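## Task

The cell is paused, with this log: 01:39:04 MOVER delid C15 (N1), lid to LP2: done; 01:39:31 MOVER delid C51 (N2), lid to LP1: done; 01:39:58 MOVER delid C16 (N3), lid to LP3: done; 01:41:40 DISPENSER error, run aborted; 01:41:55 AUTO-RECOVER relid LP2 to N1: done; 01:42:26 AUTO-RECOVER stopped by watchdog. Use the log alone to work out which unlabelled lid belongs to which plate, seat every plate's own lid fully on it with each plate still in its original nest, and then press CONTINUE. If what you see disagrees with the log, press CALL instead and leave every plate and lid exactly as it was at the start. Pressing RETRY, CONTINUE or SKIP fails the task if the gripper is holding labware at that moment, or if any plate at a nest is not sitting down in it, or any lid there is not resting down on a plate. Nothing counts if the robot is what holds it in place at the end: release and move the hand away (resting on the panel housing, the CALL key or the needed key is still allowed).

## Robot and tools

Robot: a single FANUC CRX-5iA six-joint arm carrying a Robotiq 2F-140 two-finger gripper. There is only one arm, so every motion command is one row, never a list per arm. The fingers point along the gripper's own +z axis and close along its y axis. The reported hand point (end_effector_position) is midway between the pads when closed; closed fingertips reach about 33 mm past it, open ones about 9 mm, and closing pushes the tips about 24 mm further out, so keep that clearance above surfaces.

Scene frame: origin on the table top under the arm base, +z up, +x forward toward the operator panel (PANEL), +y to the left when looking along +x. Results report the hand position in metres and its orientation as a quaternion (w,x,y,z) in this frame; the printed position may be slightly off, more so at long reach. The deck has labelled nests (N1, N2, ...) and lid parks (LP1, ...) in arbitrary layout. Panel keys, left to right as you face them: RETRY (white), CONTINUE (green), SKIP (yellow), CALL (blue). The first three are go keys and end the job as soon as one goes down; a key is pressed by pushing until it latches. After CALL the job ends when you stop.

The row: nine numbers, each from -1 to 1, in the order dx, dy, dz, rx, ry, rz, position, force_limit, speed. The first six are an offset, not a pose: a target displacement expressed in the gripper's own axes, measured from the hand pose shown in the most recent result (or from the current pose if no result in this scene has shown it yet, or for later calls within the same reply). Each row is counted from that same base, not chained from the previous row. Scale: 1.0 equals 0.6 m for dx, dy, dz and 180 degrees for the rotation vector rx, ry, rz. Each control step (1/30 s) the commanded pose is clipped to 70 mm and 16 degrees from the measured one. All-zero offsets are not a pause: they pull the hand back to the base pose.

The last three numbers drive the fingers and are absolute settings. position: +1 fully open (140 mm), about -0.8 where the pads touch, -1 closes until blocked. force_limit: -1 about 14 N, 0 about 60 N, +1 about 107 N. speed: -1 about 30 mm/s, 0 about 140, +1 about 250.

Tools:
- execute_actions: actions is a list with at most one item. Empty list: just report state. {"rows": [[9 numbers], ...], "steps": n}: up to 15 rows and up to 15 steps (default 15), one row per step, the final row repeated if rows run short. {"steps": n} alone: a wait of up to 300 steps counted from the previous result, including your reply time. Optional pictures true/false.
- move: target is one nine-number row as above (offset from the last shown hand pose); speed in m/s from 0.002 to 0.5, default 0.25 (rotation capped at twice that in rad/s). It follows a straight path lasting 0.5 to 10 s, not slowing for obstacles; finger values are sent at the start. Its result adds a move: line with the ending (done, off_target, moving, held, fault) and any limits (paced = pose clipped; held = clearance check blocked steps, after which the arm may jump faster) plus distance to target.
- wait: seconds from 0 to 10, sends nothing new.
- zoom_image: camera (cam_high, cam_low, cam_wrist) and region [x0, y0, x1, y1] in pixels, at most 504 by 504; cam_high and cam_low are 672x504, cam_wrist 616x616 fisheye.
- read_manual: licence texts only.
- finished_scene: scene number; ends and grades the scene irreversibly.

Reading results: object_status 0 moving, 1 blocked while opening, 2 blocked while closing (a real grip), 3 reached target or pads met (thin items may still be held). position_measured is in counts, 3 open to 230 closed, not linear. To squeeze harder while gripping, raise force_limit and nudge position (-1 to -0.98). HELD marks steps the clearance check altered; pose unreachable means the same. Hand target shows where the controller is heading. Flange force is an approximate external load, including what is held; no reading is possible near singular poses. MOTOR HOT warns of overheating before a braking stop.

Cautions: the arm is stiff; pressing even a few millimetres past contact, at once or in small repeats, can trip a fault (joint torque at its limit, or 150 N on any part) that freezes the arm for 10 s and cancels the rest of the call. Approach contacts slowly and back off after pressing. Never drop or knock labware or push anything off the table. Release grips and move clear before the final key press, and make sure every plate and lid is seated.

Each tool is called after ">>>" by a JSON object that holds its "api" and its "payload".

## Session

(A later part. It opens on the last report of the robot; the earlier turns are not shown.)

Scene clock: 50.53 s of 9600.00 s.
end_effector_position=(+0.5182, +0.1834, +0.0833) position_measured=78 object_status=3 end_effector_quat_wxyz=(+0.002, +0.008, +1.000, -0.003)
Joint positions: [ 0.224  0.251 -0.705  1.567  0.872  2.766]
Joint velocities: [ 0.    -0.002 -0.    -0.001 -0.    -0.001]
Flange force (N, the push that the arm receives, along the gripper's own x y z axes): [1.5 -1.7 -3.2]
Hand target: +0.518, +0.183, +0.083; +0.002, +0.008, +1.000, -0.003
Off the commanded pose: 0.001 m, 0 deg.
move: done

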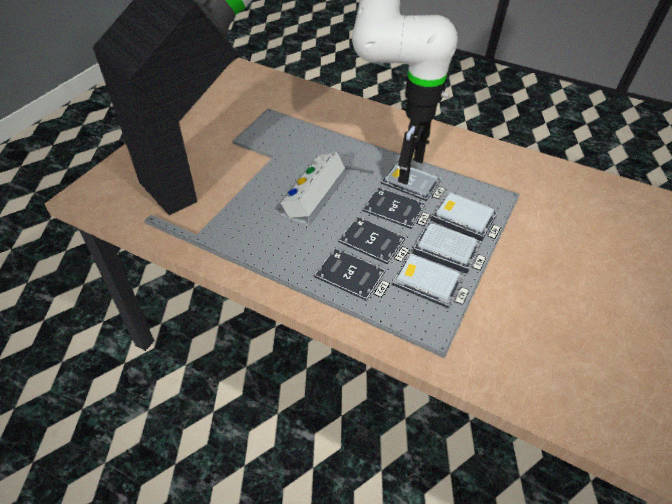

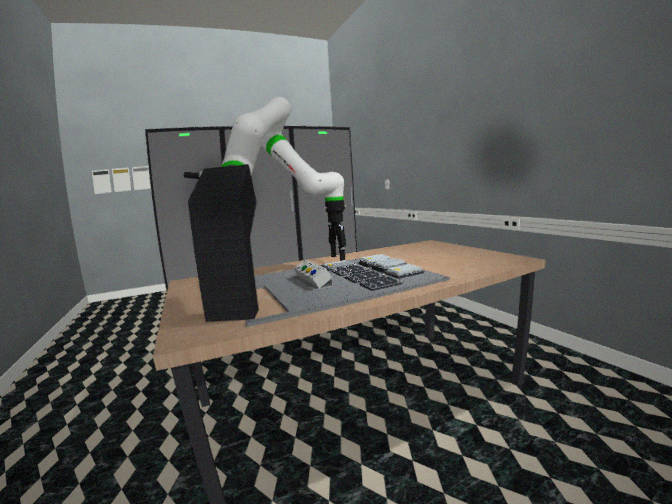

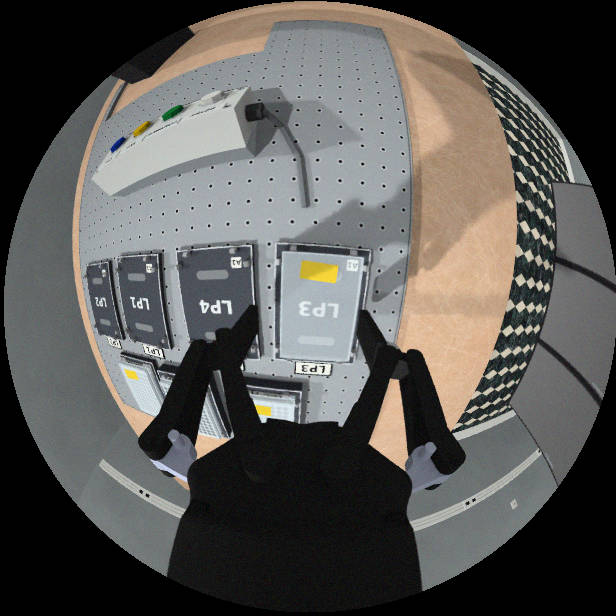

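>>> {"api": "move", "payload": {"target": [0,0.018,0.038,0,0,0.005,0.4,-0.6,-1], "speed": 0.05}}

>>> {"api": "zoom_image", "payload": {"camera": "cam_wrist", "region": [210, 230, 410, 430]}}

Scene clock: 52.27 s of 9600.00 s.
end_effector_position=(+0.5184, +0.1942, +0.0605) position_measured=78 object_status=3 end_effector_quat_wxyz=(+0.002, +0.016, +1.000, -0.002)
Joint positions: [ 0.292  0.273 -0.686  1.508  0.833  2.755]
Joint velocities: [0.    0.001 0.    0.    0.001 0.   ]
Flange force (N, the push that the arm receives, along the gripper's own x y z axes): [2.5 -2.6 -3.3]
Hand target: +0.518, +0.194, +0.060; +0.002, +0.015, +1.000, -0.002
Off the commanded pose: 0.000 m, 0 deg.
move: done

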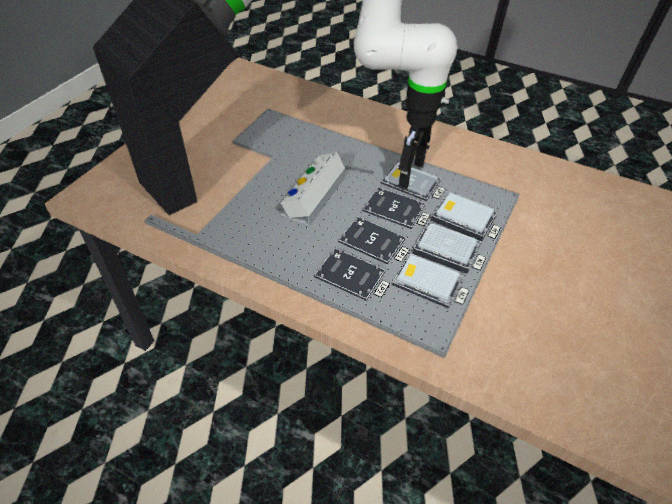

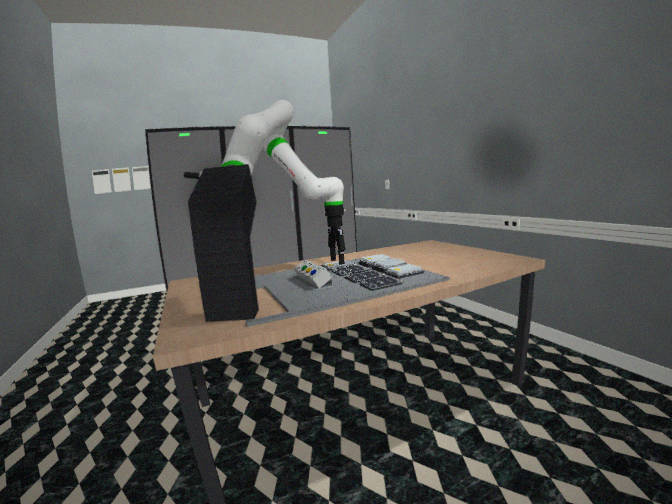

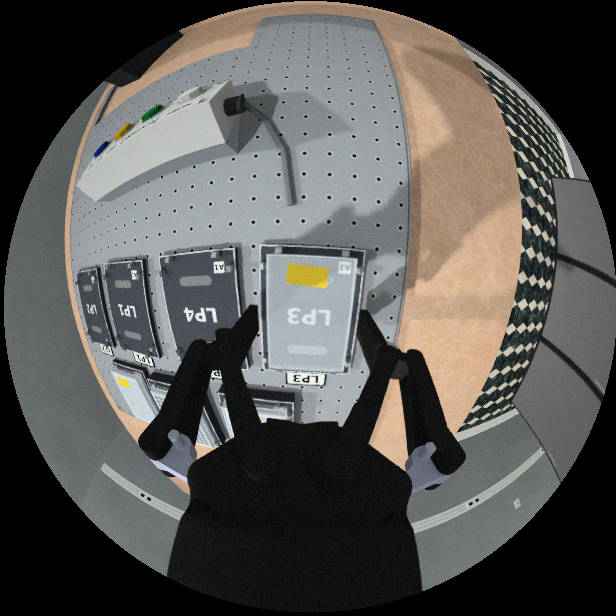

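Region (210, 230, 410, 430) of cam_wrist's 616x616 image, scaled by 2.520, with more detail than that image has.

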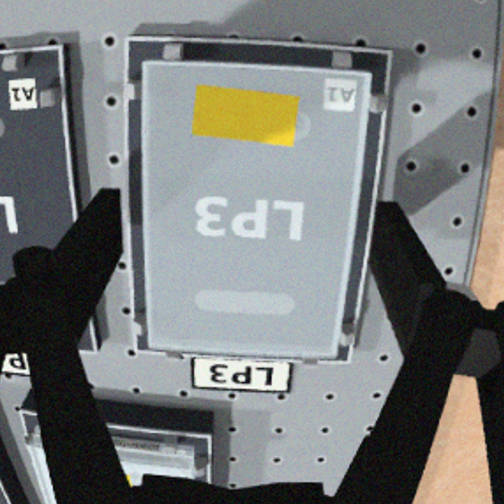

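>>> {"api": "move", "payload": {"target": [0,0.002,0.014,0,0,0,0.4,-0.6,-1], "speed": 0.02}}

>>> {"api": "move", "payload": {"target": [0,0,0,0,0,0,0.1,-0.6,-1]}}

>>> {"api": "move", "payload": {"target": [0,0,-0.06,0,0,0,0.1,-0.6,-1], "speed": 0.05}}

Scene clock: 54.57 s of 9600.00 s.
end_effector_position=(+0.5184, +0.1954, +0.0521) position_measured=78 object_status=3 end_effector_quat_wxyz=(+0.002, +0.016, +1.000, -0.002)
Joint positions: [ 0.313  0.286 -0.679  1.485  0.822  2.763]
Joint velocities: [-0.     0.002  0.    -0.    -0.001  0.001]
Flange force (N, the push that the arm receives, along the gripper's own x y z axes): [2.5 -2.4 -4.1]
Hand target: +0.518, +0.195, +0.052; +0.002, +0.016, +1.000, -0.002
Off the commanded pose: 0.000 m, 0 deg.
move: done

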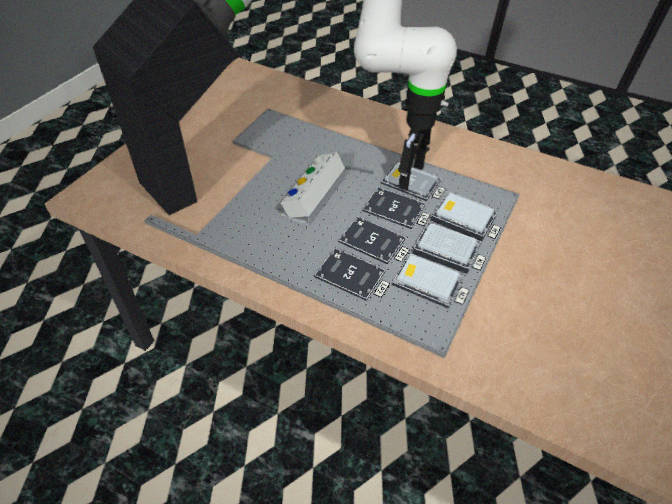

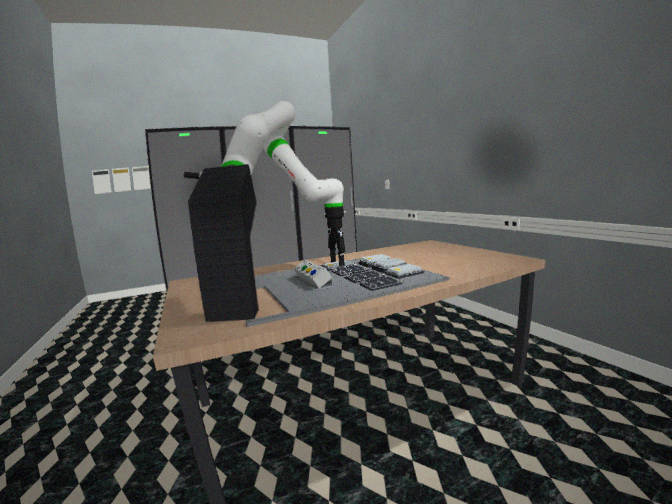

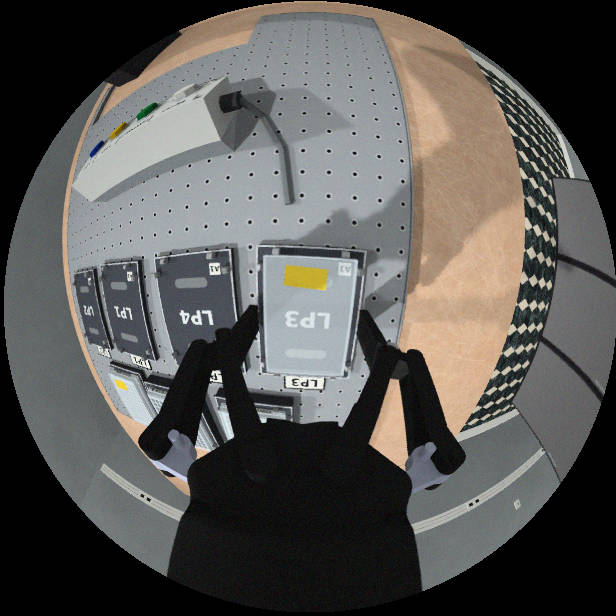

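Scene clock: 55.30 s of 9600.00 s.
end_effector_position=(+0.5184, +0.1954, +0.0521) position_measured=102 object_status=2 end_effector_quat_wxyz=(+0.002, +0.016, +1.000, -0.002)
Joint positions: [ 0.313  0.286 -0.679  1.485  0.822  2.763]
Joint velocities: [ 0.    -0.001  0.     0.001 -0.     0.   ]
Flange force (N, the push that the arm receives, along the gripper's own x y z axes): [6.6 -3.0 -30.1]
Hand target: +0.518, +0.195, +0.052; +0.002, +0.016, +1.000, -0.002
Off the commanded pose: 0.000 m, 0 deg.
move: done

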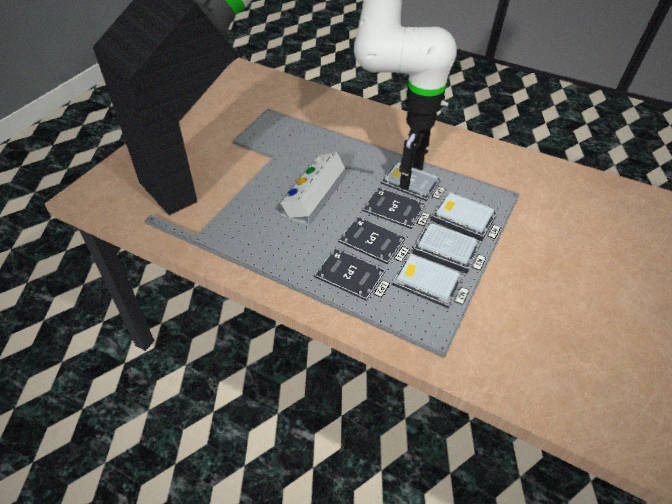

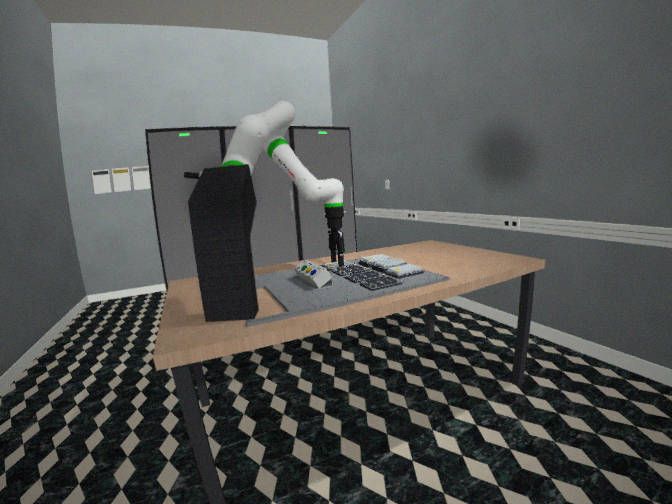

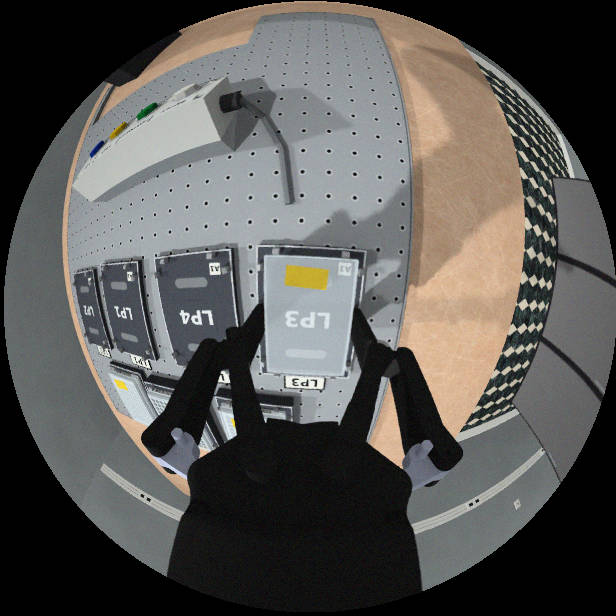

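Scene clock: 56.33 s of 9600.00 s.
end_effector_position=(+0.5183, +0.1955, +0.0881) position_measured=102 object_status=2 end_effector_quat_wxyz=(+0.002, +0.015, +1.000, -0.003)
Joint positions: [ 0.225  0.225 -0.705  1.588  0.872  2.715]
Joint velocities: [-0.001 -0.001 -0.    -0.     0.    -0.002]
Flange force (N, the push that the arm receives, along the gripper's own x y z axes): [1.1 -1.6 -2.4]
Hand target: +0.518, +0.195, +0.088; +0.002, +0.015, +1.000, -0.003
Off the commanded pose: 0.000 m, 0 deg.
move: done

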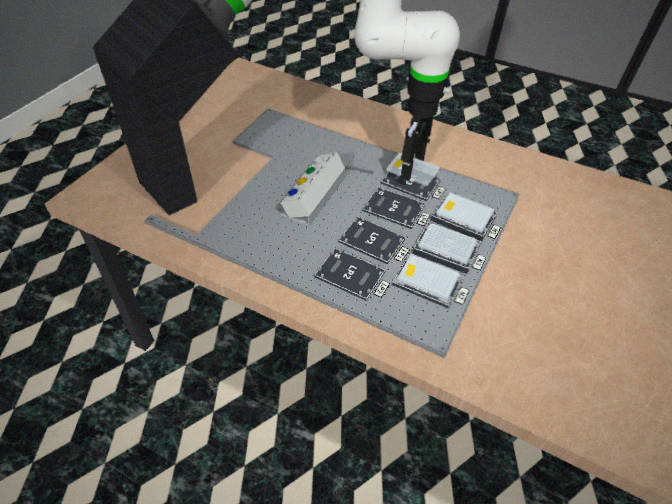

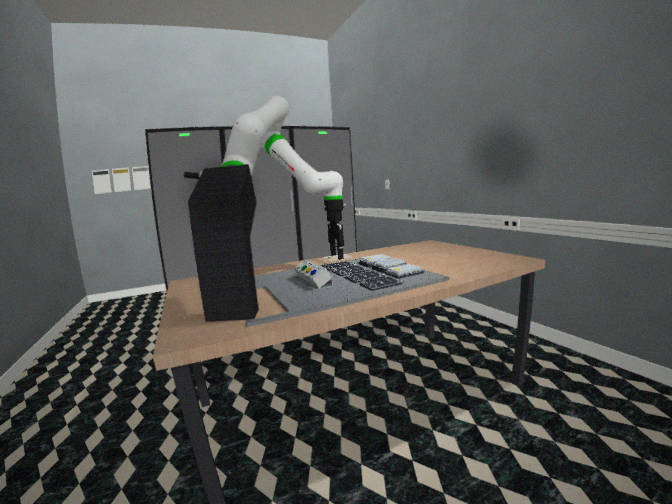

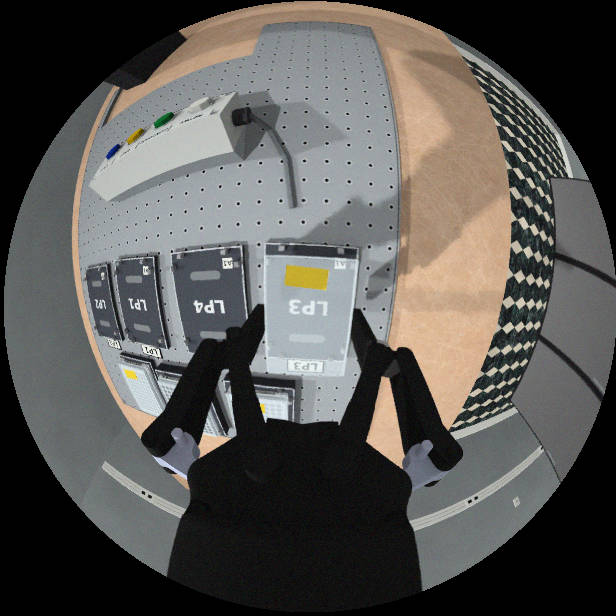

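>>> {"api": "move", "payload": {"target": [-0.31,-0.337,0.006,0,0,-0.01,0.1,-0.6,-1], "speed": 0.18}}

>>> {"api": "move", "payload": {"target": [0,0,0.019,0,0,0,0.1,-0.6,-1], "speed": 0.03}}

>>> {"api": "zoom_image", "payload": {"camera": "cam_wrist", "region": [235, 239, 385, 389]}}

Scene clock: 61.03 s of 9600.00 s.
end_effector_position=(+0.6986, -0.0119, +0.0855) position_measured=102 object_status=2 end_effector_quat_wxyz=(+0.002, -0.000, +1.000, -0.003)
Joint positions: [-0.068  0.814 -0.084  1.826  1.053  2.738]
Joint velocities: [-0.     0.     0.001  0.     0.001  0.   ]
Flange force (N, the push that the arm receives, along the gripper's own x y z axes): [4.0 -1.2 -3.7]
Hand target: +0.699, -0.012, +0.086; +0.002, -0.000, +1.000, -0.003
Off the commanded pose: 0.001 m, 0 deg.
move: done

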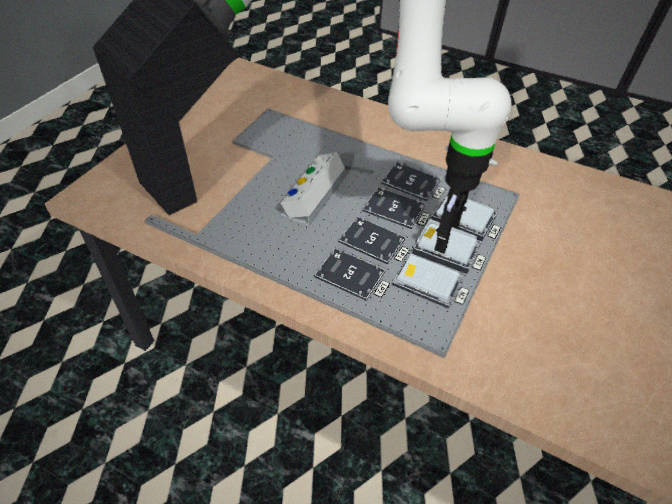

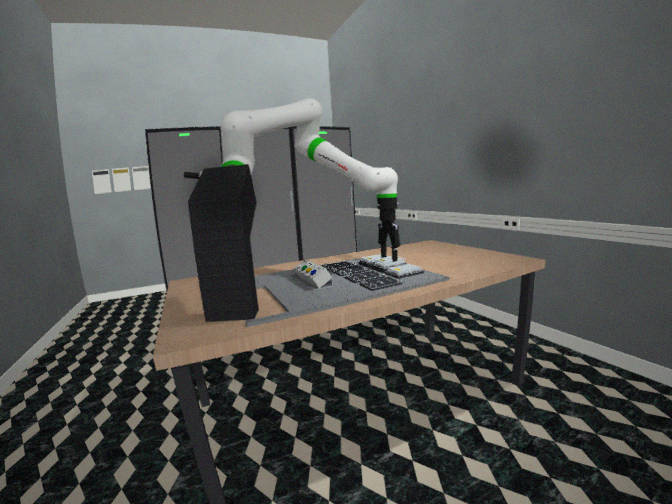

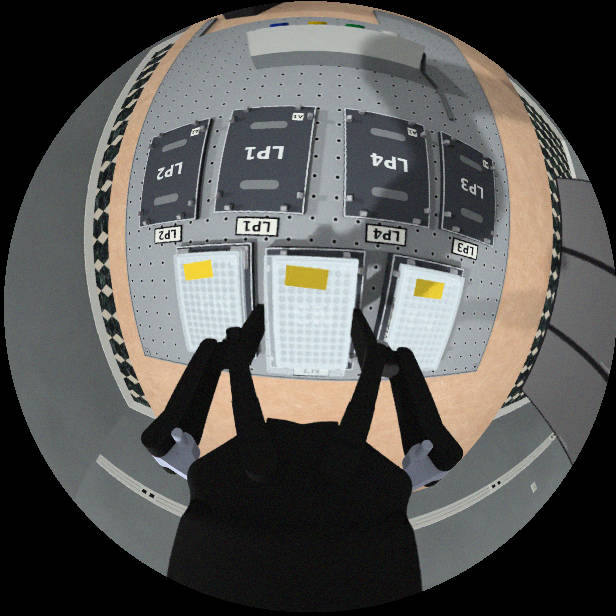

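Scene clock: 61.73 s of 9600.00 s.
end_effector_position=(+0.6989, -0.0120, +0.0745) position_measured=102 object_status=2 end_effector_quat_wxyz=(+0.002, -0.000, +1.000, -0.003)
Joint positions: [-0.051  0.826 -0.078  1.81   1.041  2.742]
Joint velocities: [ 0.003  0.001  0.    -0.001 -0.002 -0.002]
Flange force (N, the push that the arm receives, along the gripper's own x y z axes): [25.7 1.4 -100.8]
Hand target: +0.699, -0.012, +0.074; +0.002, -0.000, +1.000, -0.003
Off the commanded pose: 0.000 m, 0 deg.
move: done

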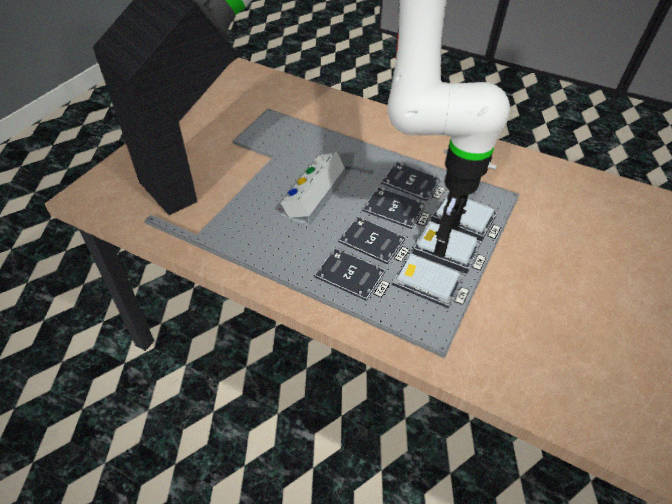

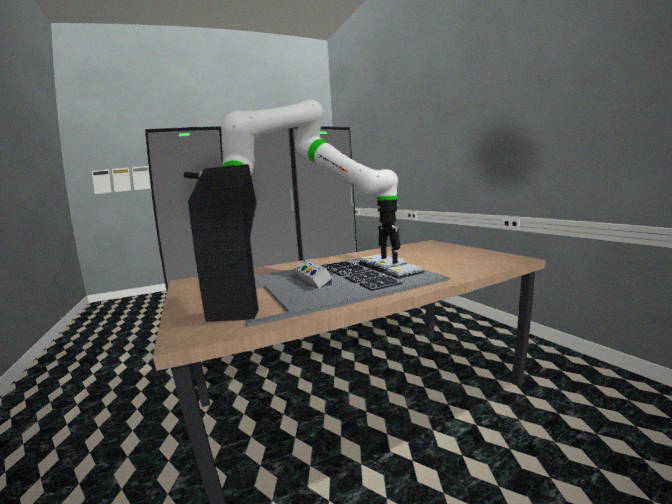

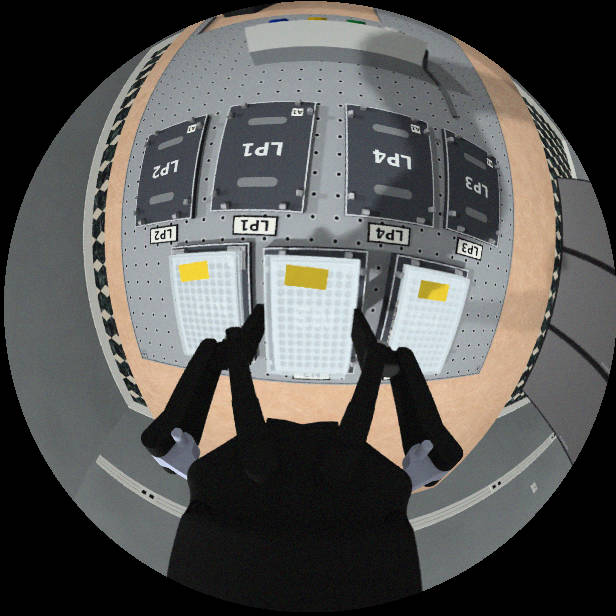

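Region (235, 239, 385, 389) of cam_wrist's 616x616 image, scaled by 3.360, with more detail than that image has.

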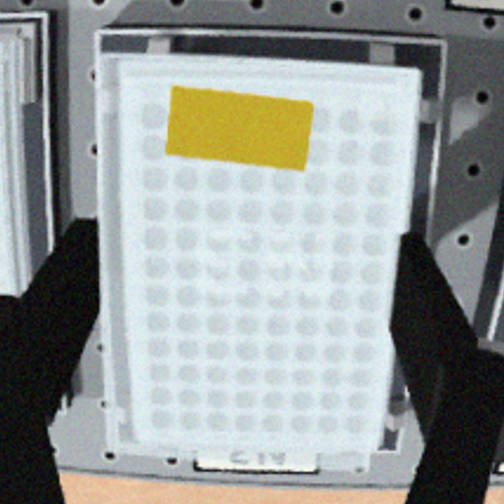

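Taller nest. Lift and correct.

>>> {"api": "move", "payload": {"target": [0,0,-0.008,0,0,0,0.1,-0.6,-1], "speed": 0.02}}

>>> {"api": "move", "payload": {"target": [-0.004,0.008,0,0,0,-0.008,0.1,-0.6,-1], "speed": 0.02}}

>>> {"api": "zoom_image", "payload": {"camera": "cam_wrist", "region": [235, 239, 385, 389]}}

Scene clock: 64.70 s of 9600.00 s.
end_effector_position=(+0.6989, -0.0120, +0.0792) position_measured=102 object_status=2 end_effector_quat_wxyz=(+0.002, -0.000, +1.000, -0.003)
Joint positions: [-0.058  0.821 -0.081  1.817  1.046  2.74 ]
Joint velocities: [-0.001  0.    -0.     0.    -0.001 -0.003]
Flange force (N, the push that the arm receives, along the gripper's own x y z axes): [2.8 -0.2 -4.0]
Hand target: +0.699, -0.012, +0.079; +0.002, -0.000, +1.000, -0.003
Off the commanded pose: 0.000 m, 0 deg.
move: done

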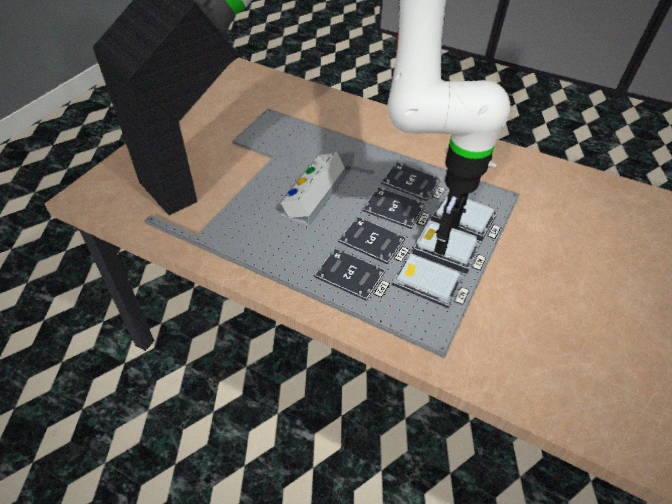

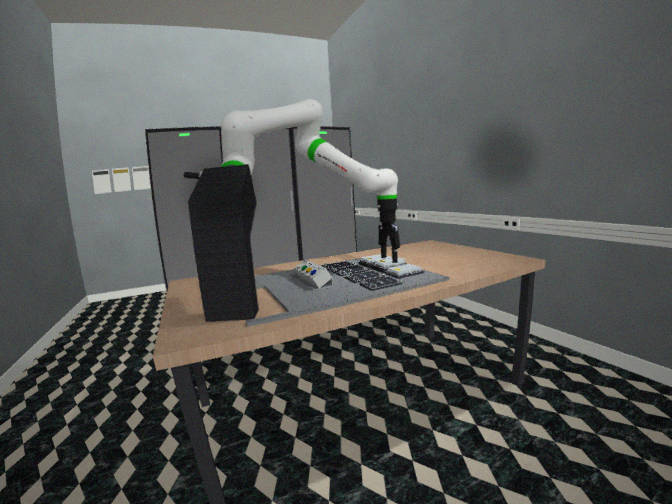

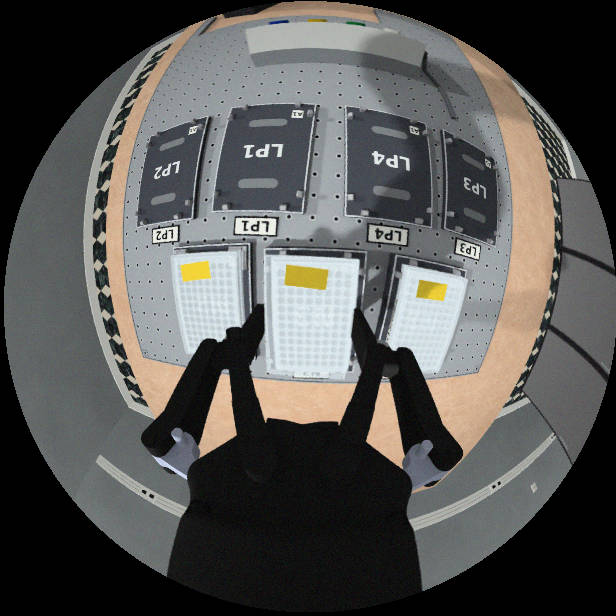

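Scene clock: 65.57 s of 9600.00 s.
end_effector_position=(+0.7012, -0.0072, +0.0792) position_measured=102 object_status=2 end_effector_quat_wxyz=(+0.002, -0.013, +1.000, -0.003)
Joint positions: [-0.055  0.816 -0.076  1.82   1.046  2.755]
Joint velocities: [ 0.    -0.001 -0.     0.    -0.    -0.001]
Flange force (N, the push that the arm receives, along the gripper's own x y z axes): [2.8 -0.9 -2.9]
Hand target: +0.701, -0.007, +0.079; +0.002, -0.013, +1.000, -0.003
Off the commanded pose: 0.000 m, 0 deg.
move: done

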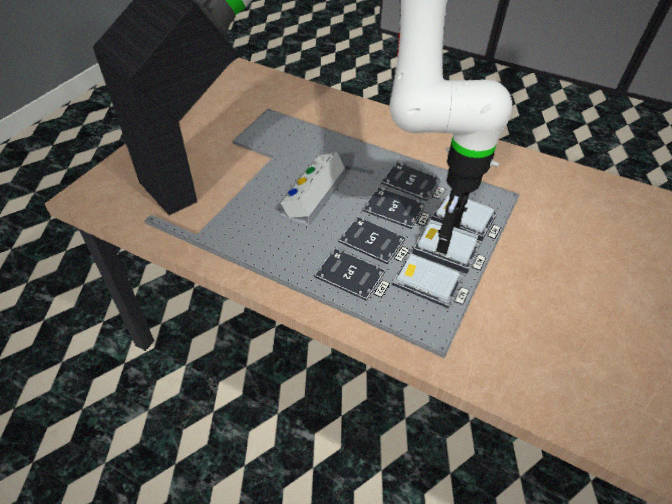

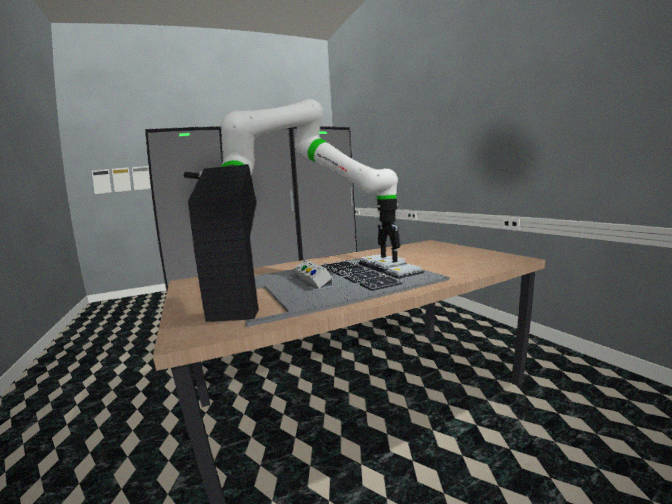

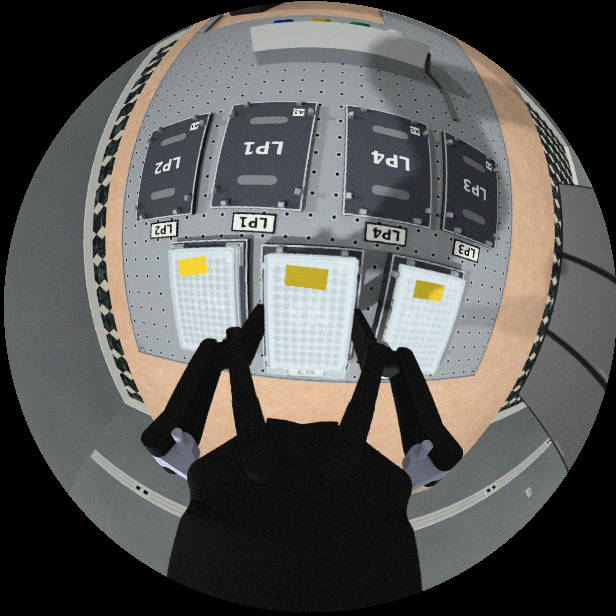

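Region (235, 239, 385, 389) of cam_wrist's 616x616 image, scaled by 3.360, with more detail than that image has.

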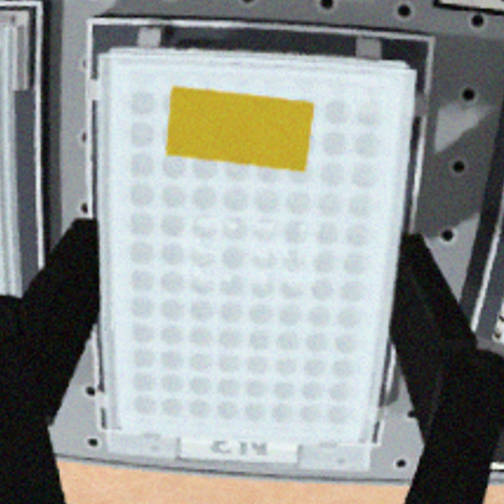

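>>> {"api": "move", "payload": {"target": [0,-0.0003,0.009,0,0,-0.002,0.1,-0.6,-1], "speed": 0.006}}

>>> {"api": "zoom_image", "payload": {"camera": "cam_wrist", "region": [235, 239, 385, 389]}}

Scene clock: 67.90 s of 9600.00 s.
end_effector_position=(+0.7013, -0.0074, +0.0739) position_measured=102 object_status=2 end_effector_quat_wxyz=(+0.002, -0.016, +1.000, -0.003)
Joint positions: [-0.047  0.823 -0.073  1.812  1.04   2.763]
Joint velocities: [-0.     0.001 -0.    -0.    -0.     0.002]
Flange force (N, the push that the arm receives, along the gripper's own x y z axes): [5.6 1.5 -9.5]
Hand target: +0.701, -0.007, +0.074; +0.002, -0.016, +1.000, -0.003
Off the commanded pose: 0.000 m, 0 deg.
move: done

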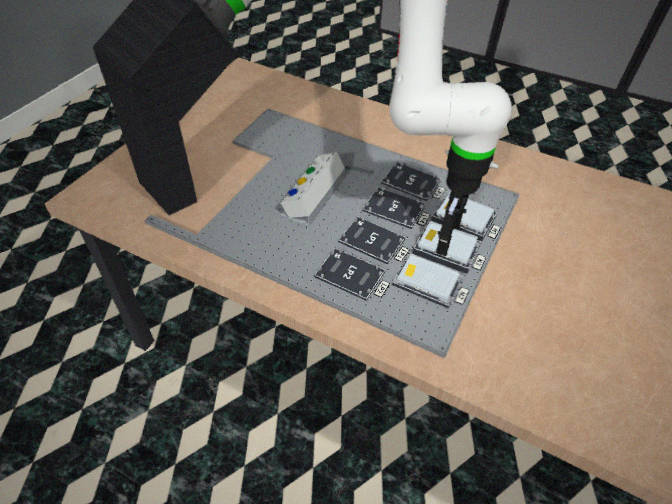

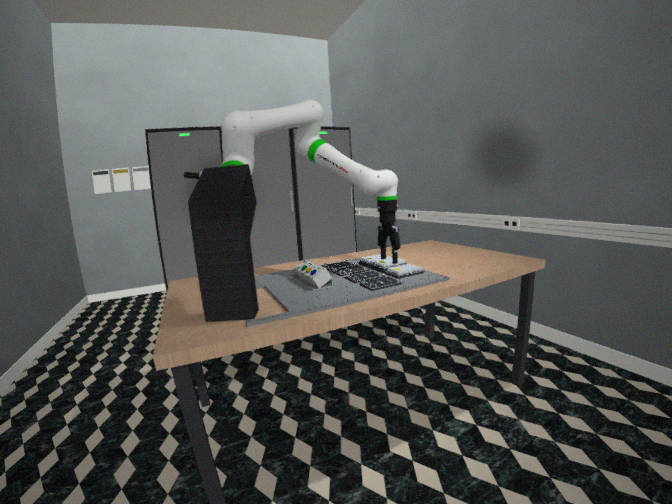

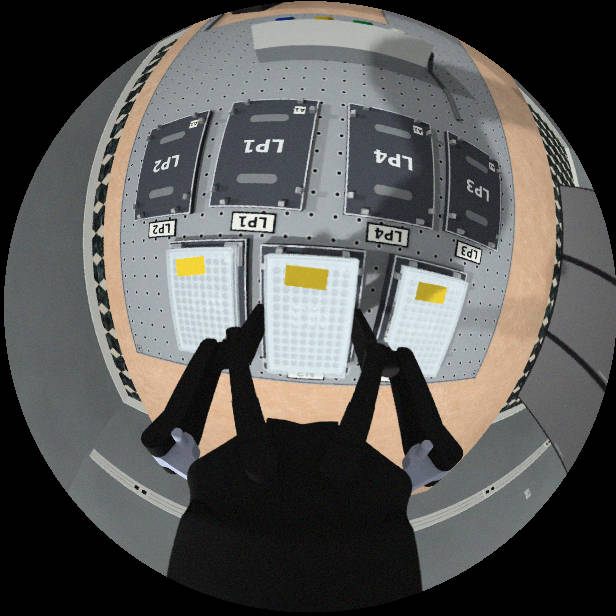

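Region (235, 239, 385, 389) of cam_wrist's 616x616 image, scaled by 3.360, with more detail than that image has.

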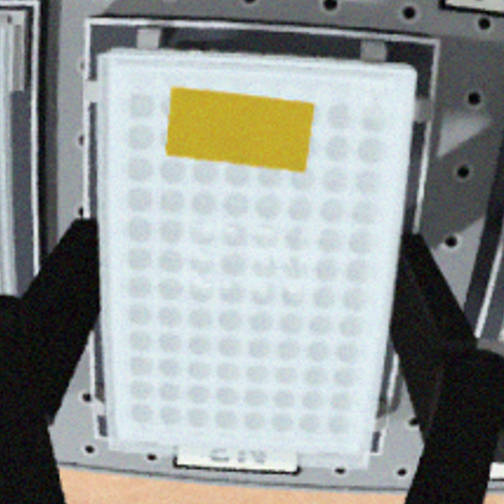

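>>> {"api": "move", "payload": {"target": [0,0,0.004,0,0,0,0.1,-0.6,-1], "speed": 0.005}}

>>> {"api": "zoom_image", "payload": {"camera": "cam_wrist", "region": [235, 239, 385, 389]}}

>>> {"api": "zoom_image", "payload": {"camera": "cam_high", "region": [405, 205, 495, 280]}}

Scene clock: 70.57 s of 9600.00 s.
end_effector_position=(+0.7013, -0.0074, +0.0715) position_measured=102 object_status=2 end_effector_quat_wxyz=(+0.002, -0.016, +1.000, -0.003)
Joint positions: [-0.043  0.825 -0.072  1.809  1.038  2.764]
Joint velocities: [ 0.     0.    -0.    -0.    -0.    -0.001]
Flange force (N, the push that the arm receives, along the gripper's own x y z axes): [8.3 3.8 -35.1]
Hand target: +0.701, -0.007, +0.071; +0.002, -0.016, +1.000, -0.003
Off the commanded pose: 0.000 m, 0 deg.
move: done

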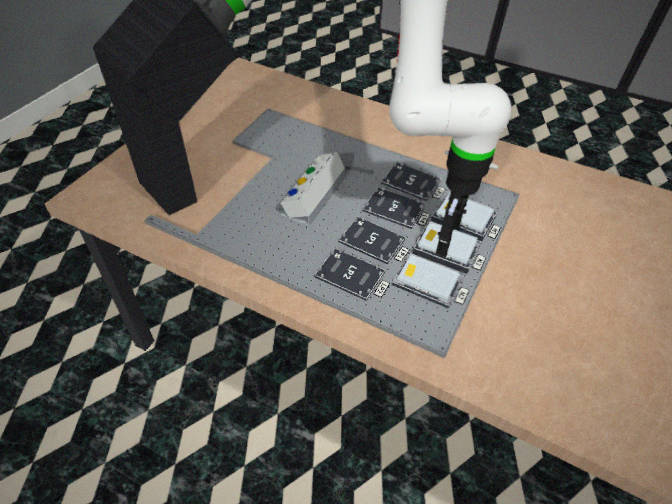

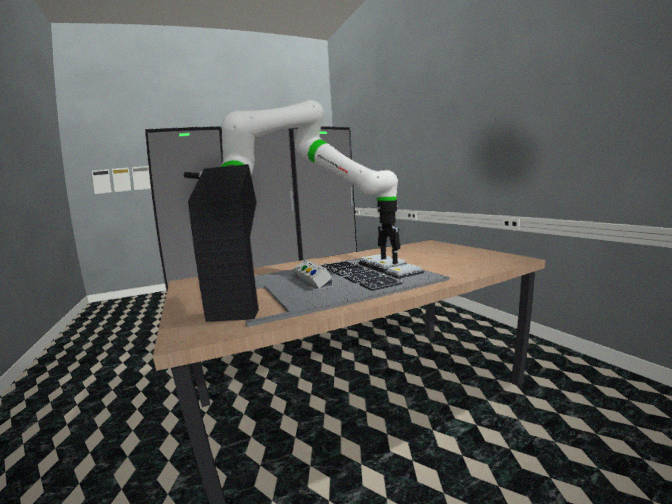

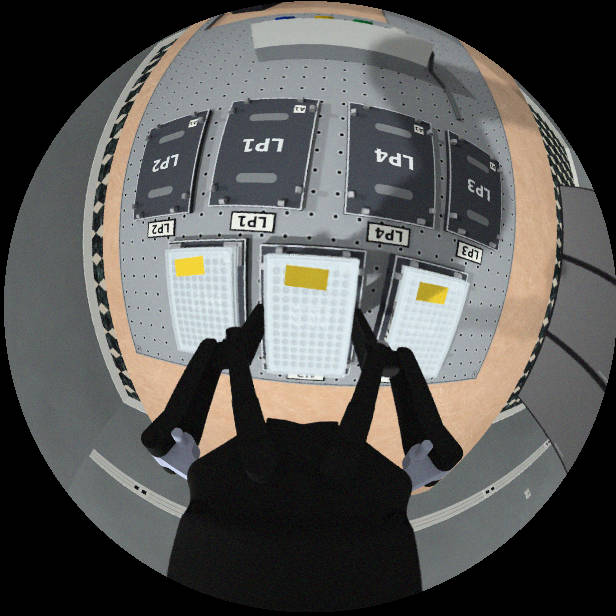

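Region (235, 239, 385, 389) of cam_wrist's 616x616 image, scaled by 3.360, with more detail than that image has.

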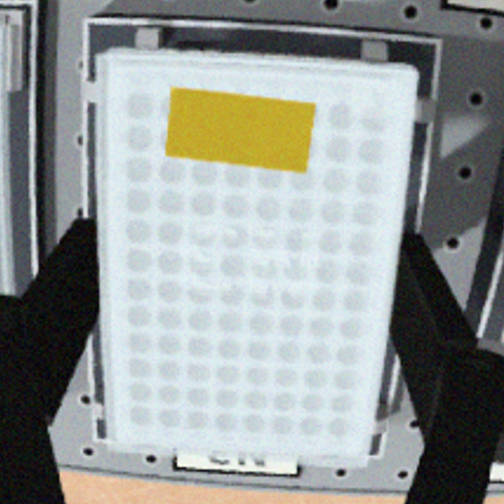

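Region (405, 205, 495, 280) of cam_high's 672x504 image, scaled by 5.600, with more detail than that image has.

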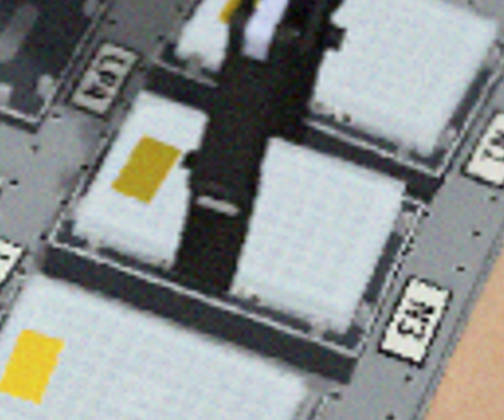

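>>> {"api": "move", "payload": {"target": [0,0,0,0,0,0,0.32,-0.6,-1]}}

>>> {"api": "zoom_image", "payload": {"camera": "cam_wrist", "region": [235, 239, 385, 389]}}

>>> {"api": "zoom_image", "payload": {"camera": "cam_high", "region": [405, 205, 495, 280]}}

Scene clock: 73.33 s of 9600.00 s.
end_effector_position=(+0.7013, -0.0074, +0.0715) position_measured=89 object_status=3 end_effector_quat_wxyz=(+0.002, -0.016, +1.000, -0.003)
Joint positions: [-0.043  0.825 -0.072  1.809  1.038  2.764]
Joint velocities: [-0.     0.001  0.     0.     0.     0.002]
Flange force (N, the push that the arm receives, along the gripper's own x y z axes): [2.4 -0.4 -2.6]
Hand target: +0.701, -0.007, +0.071; +0.002, -0.016, +1.000, -0.003
Off the commanded pose: 0.000 m, 0 deg.
move: done

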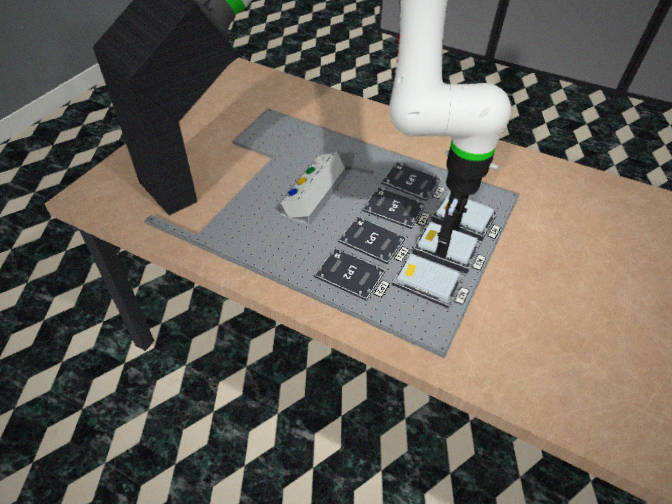

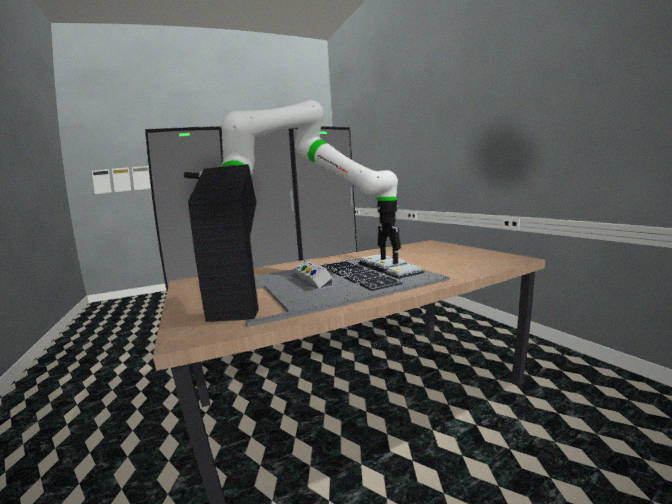

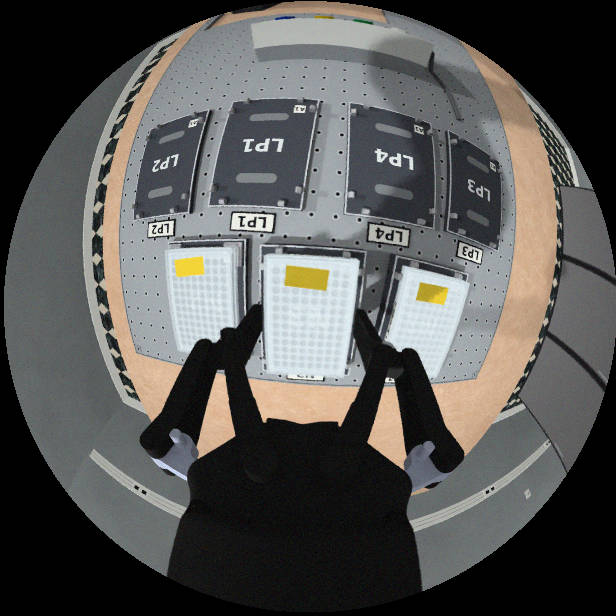

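Region (235, 239, 385, 389) of cam_wrist's 616x616 image, scaled by 3.360, with more detail than that image has.

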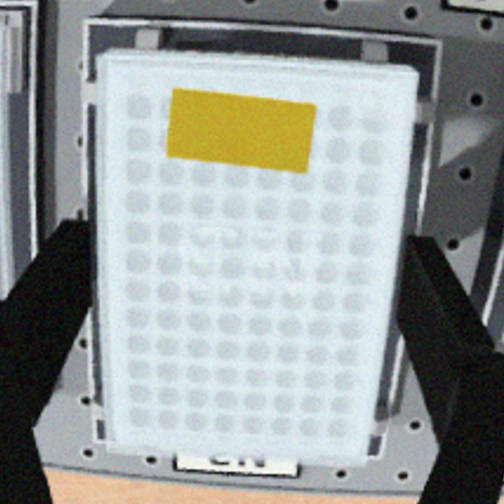

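Region (405, 205, 495, 280) of cam_high's 672x504 image, scaled by 5.600, with more detail than that image has.

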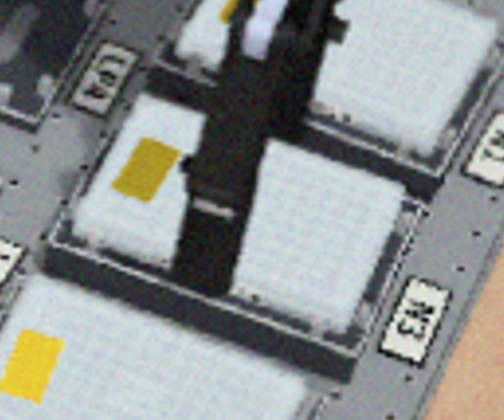

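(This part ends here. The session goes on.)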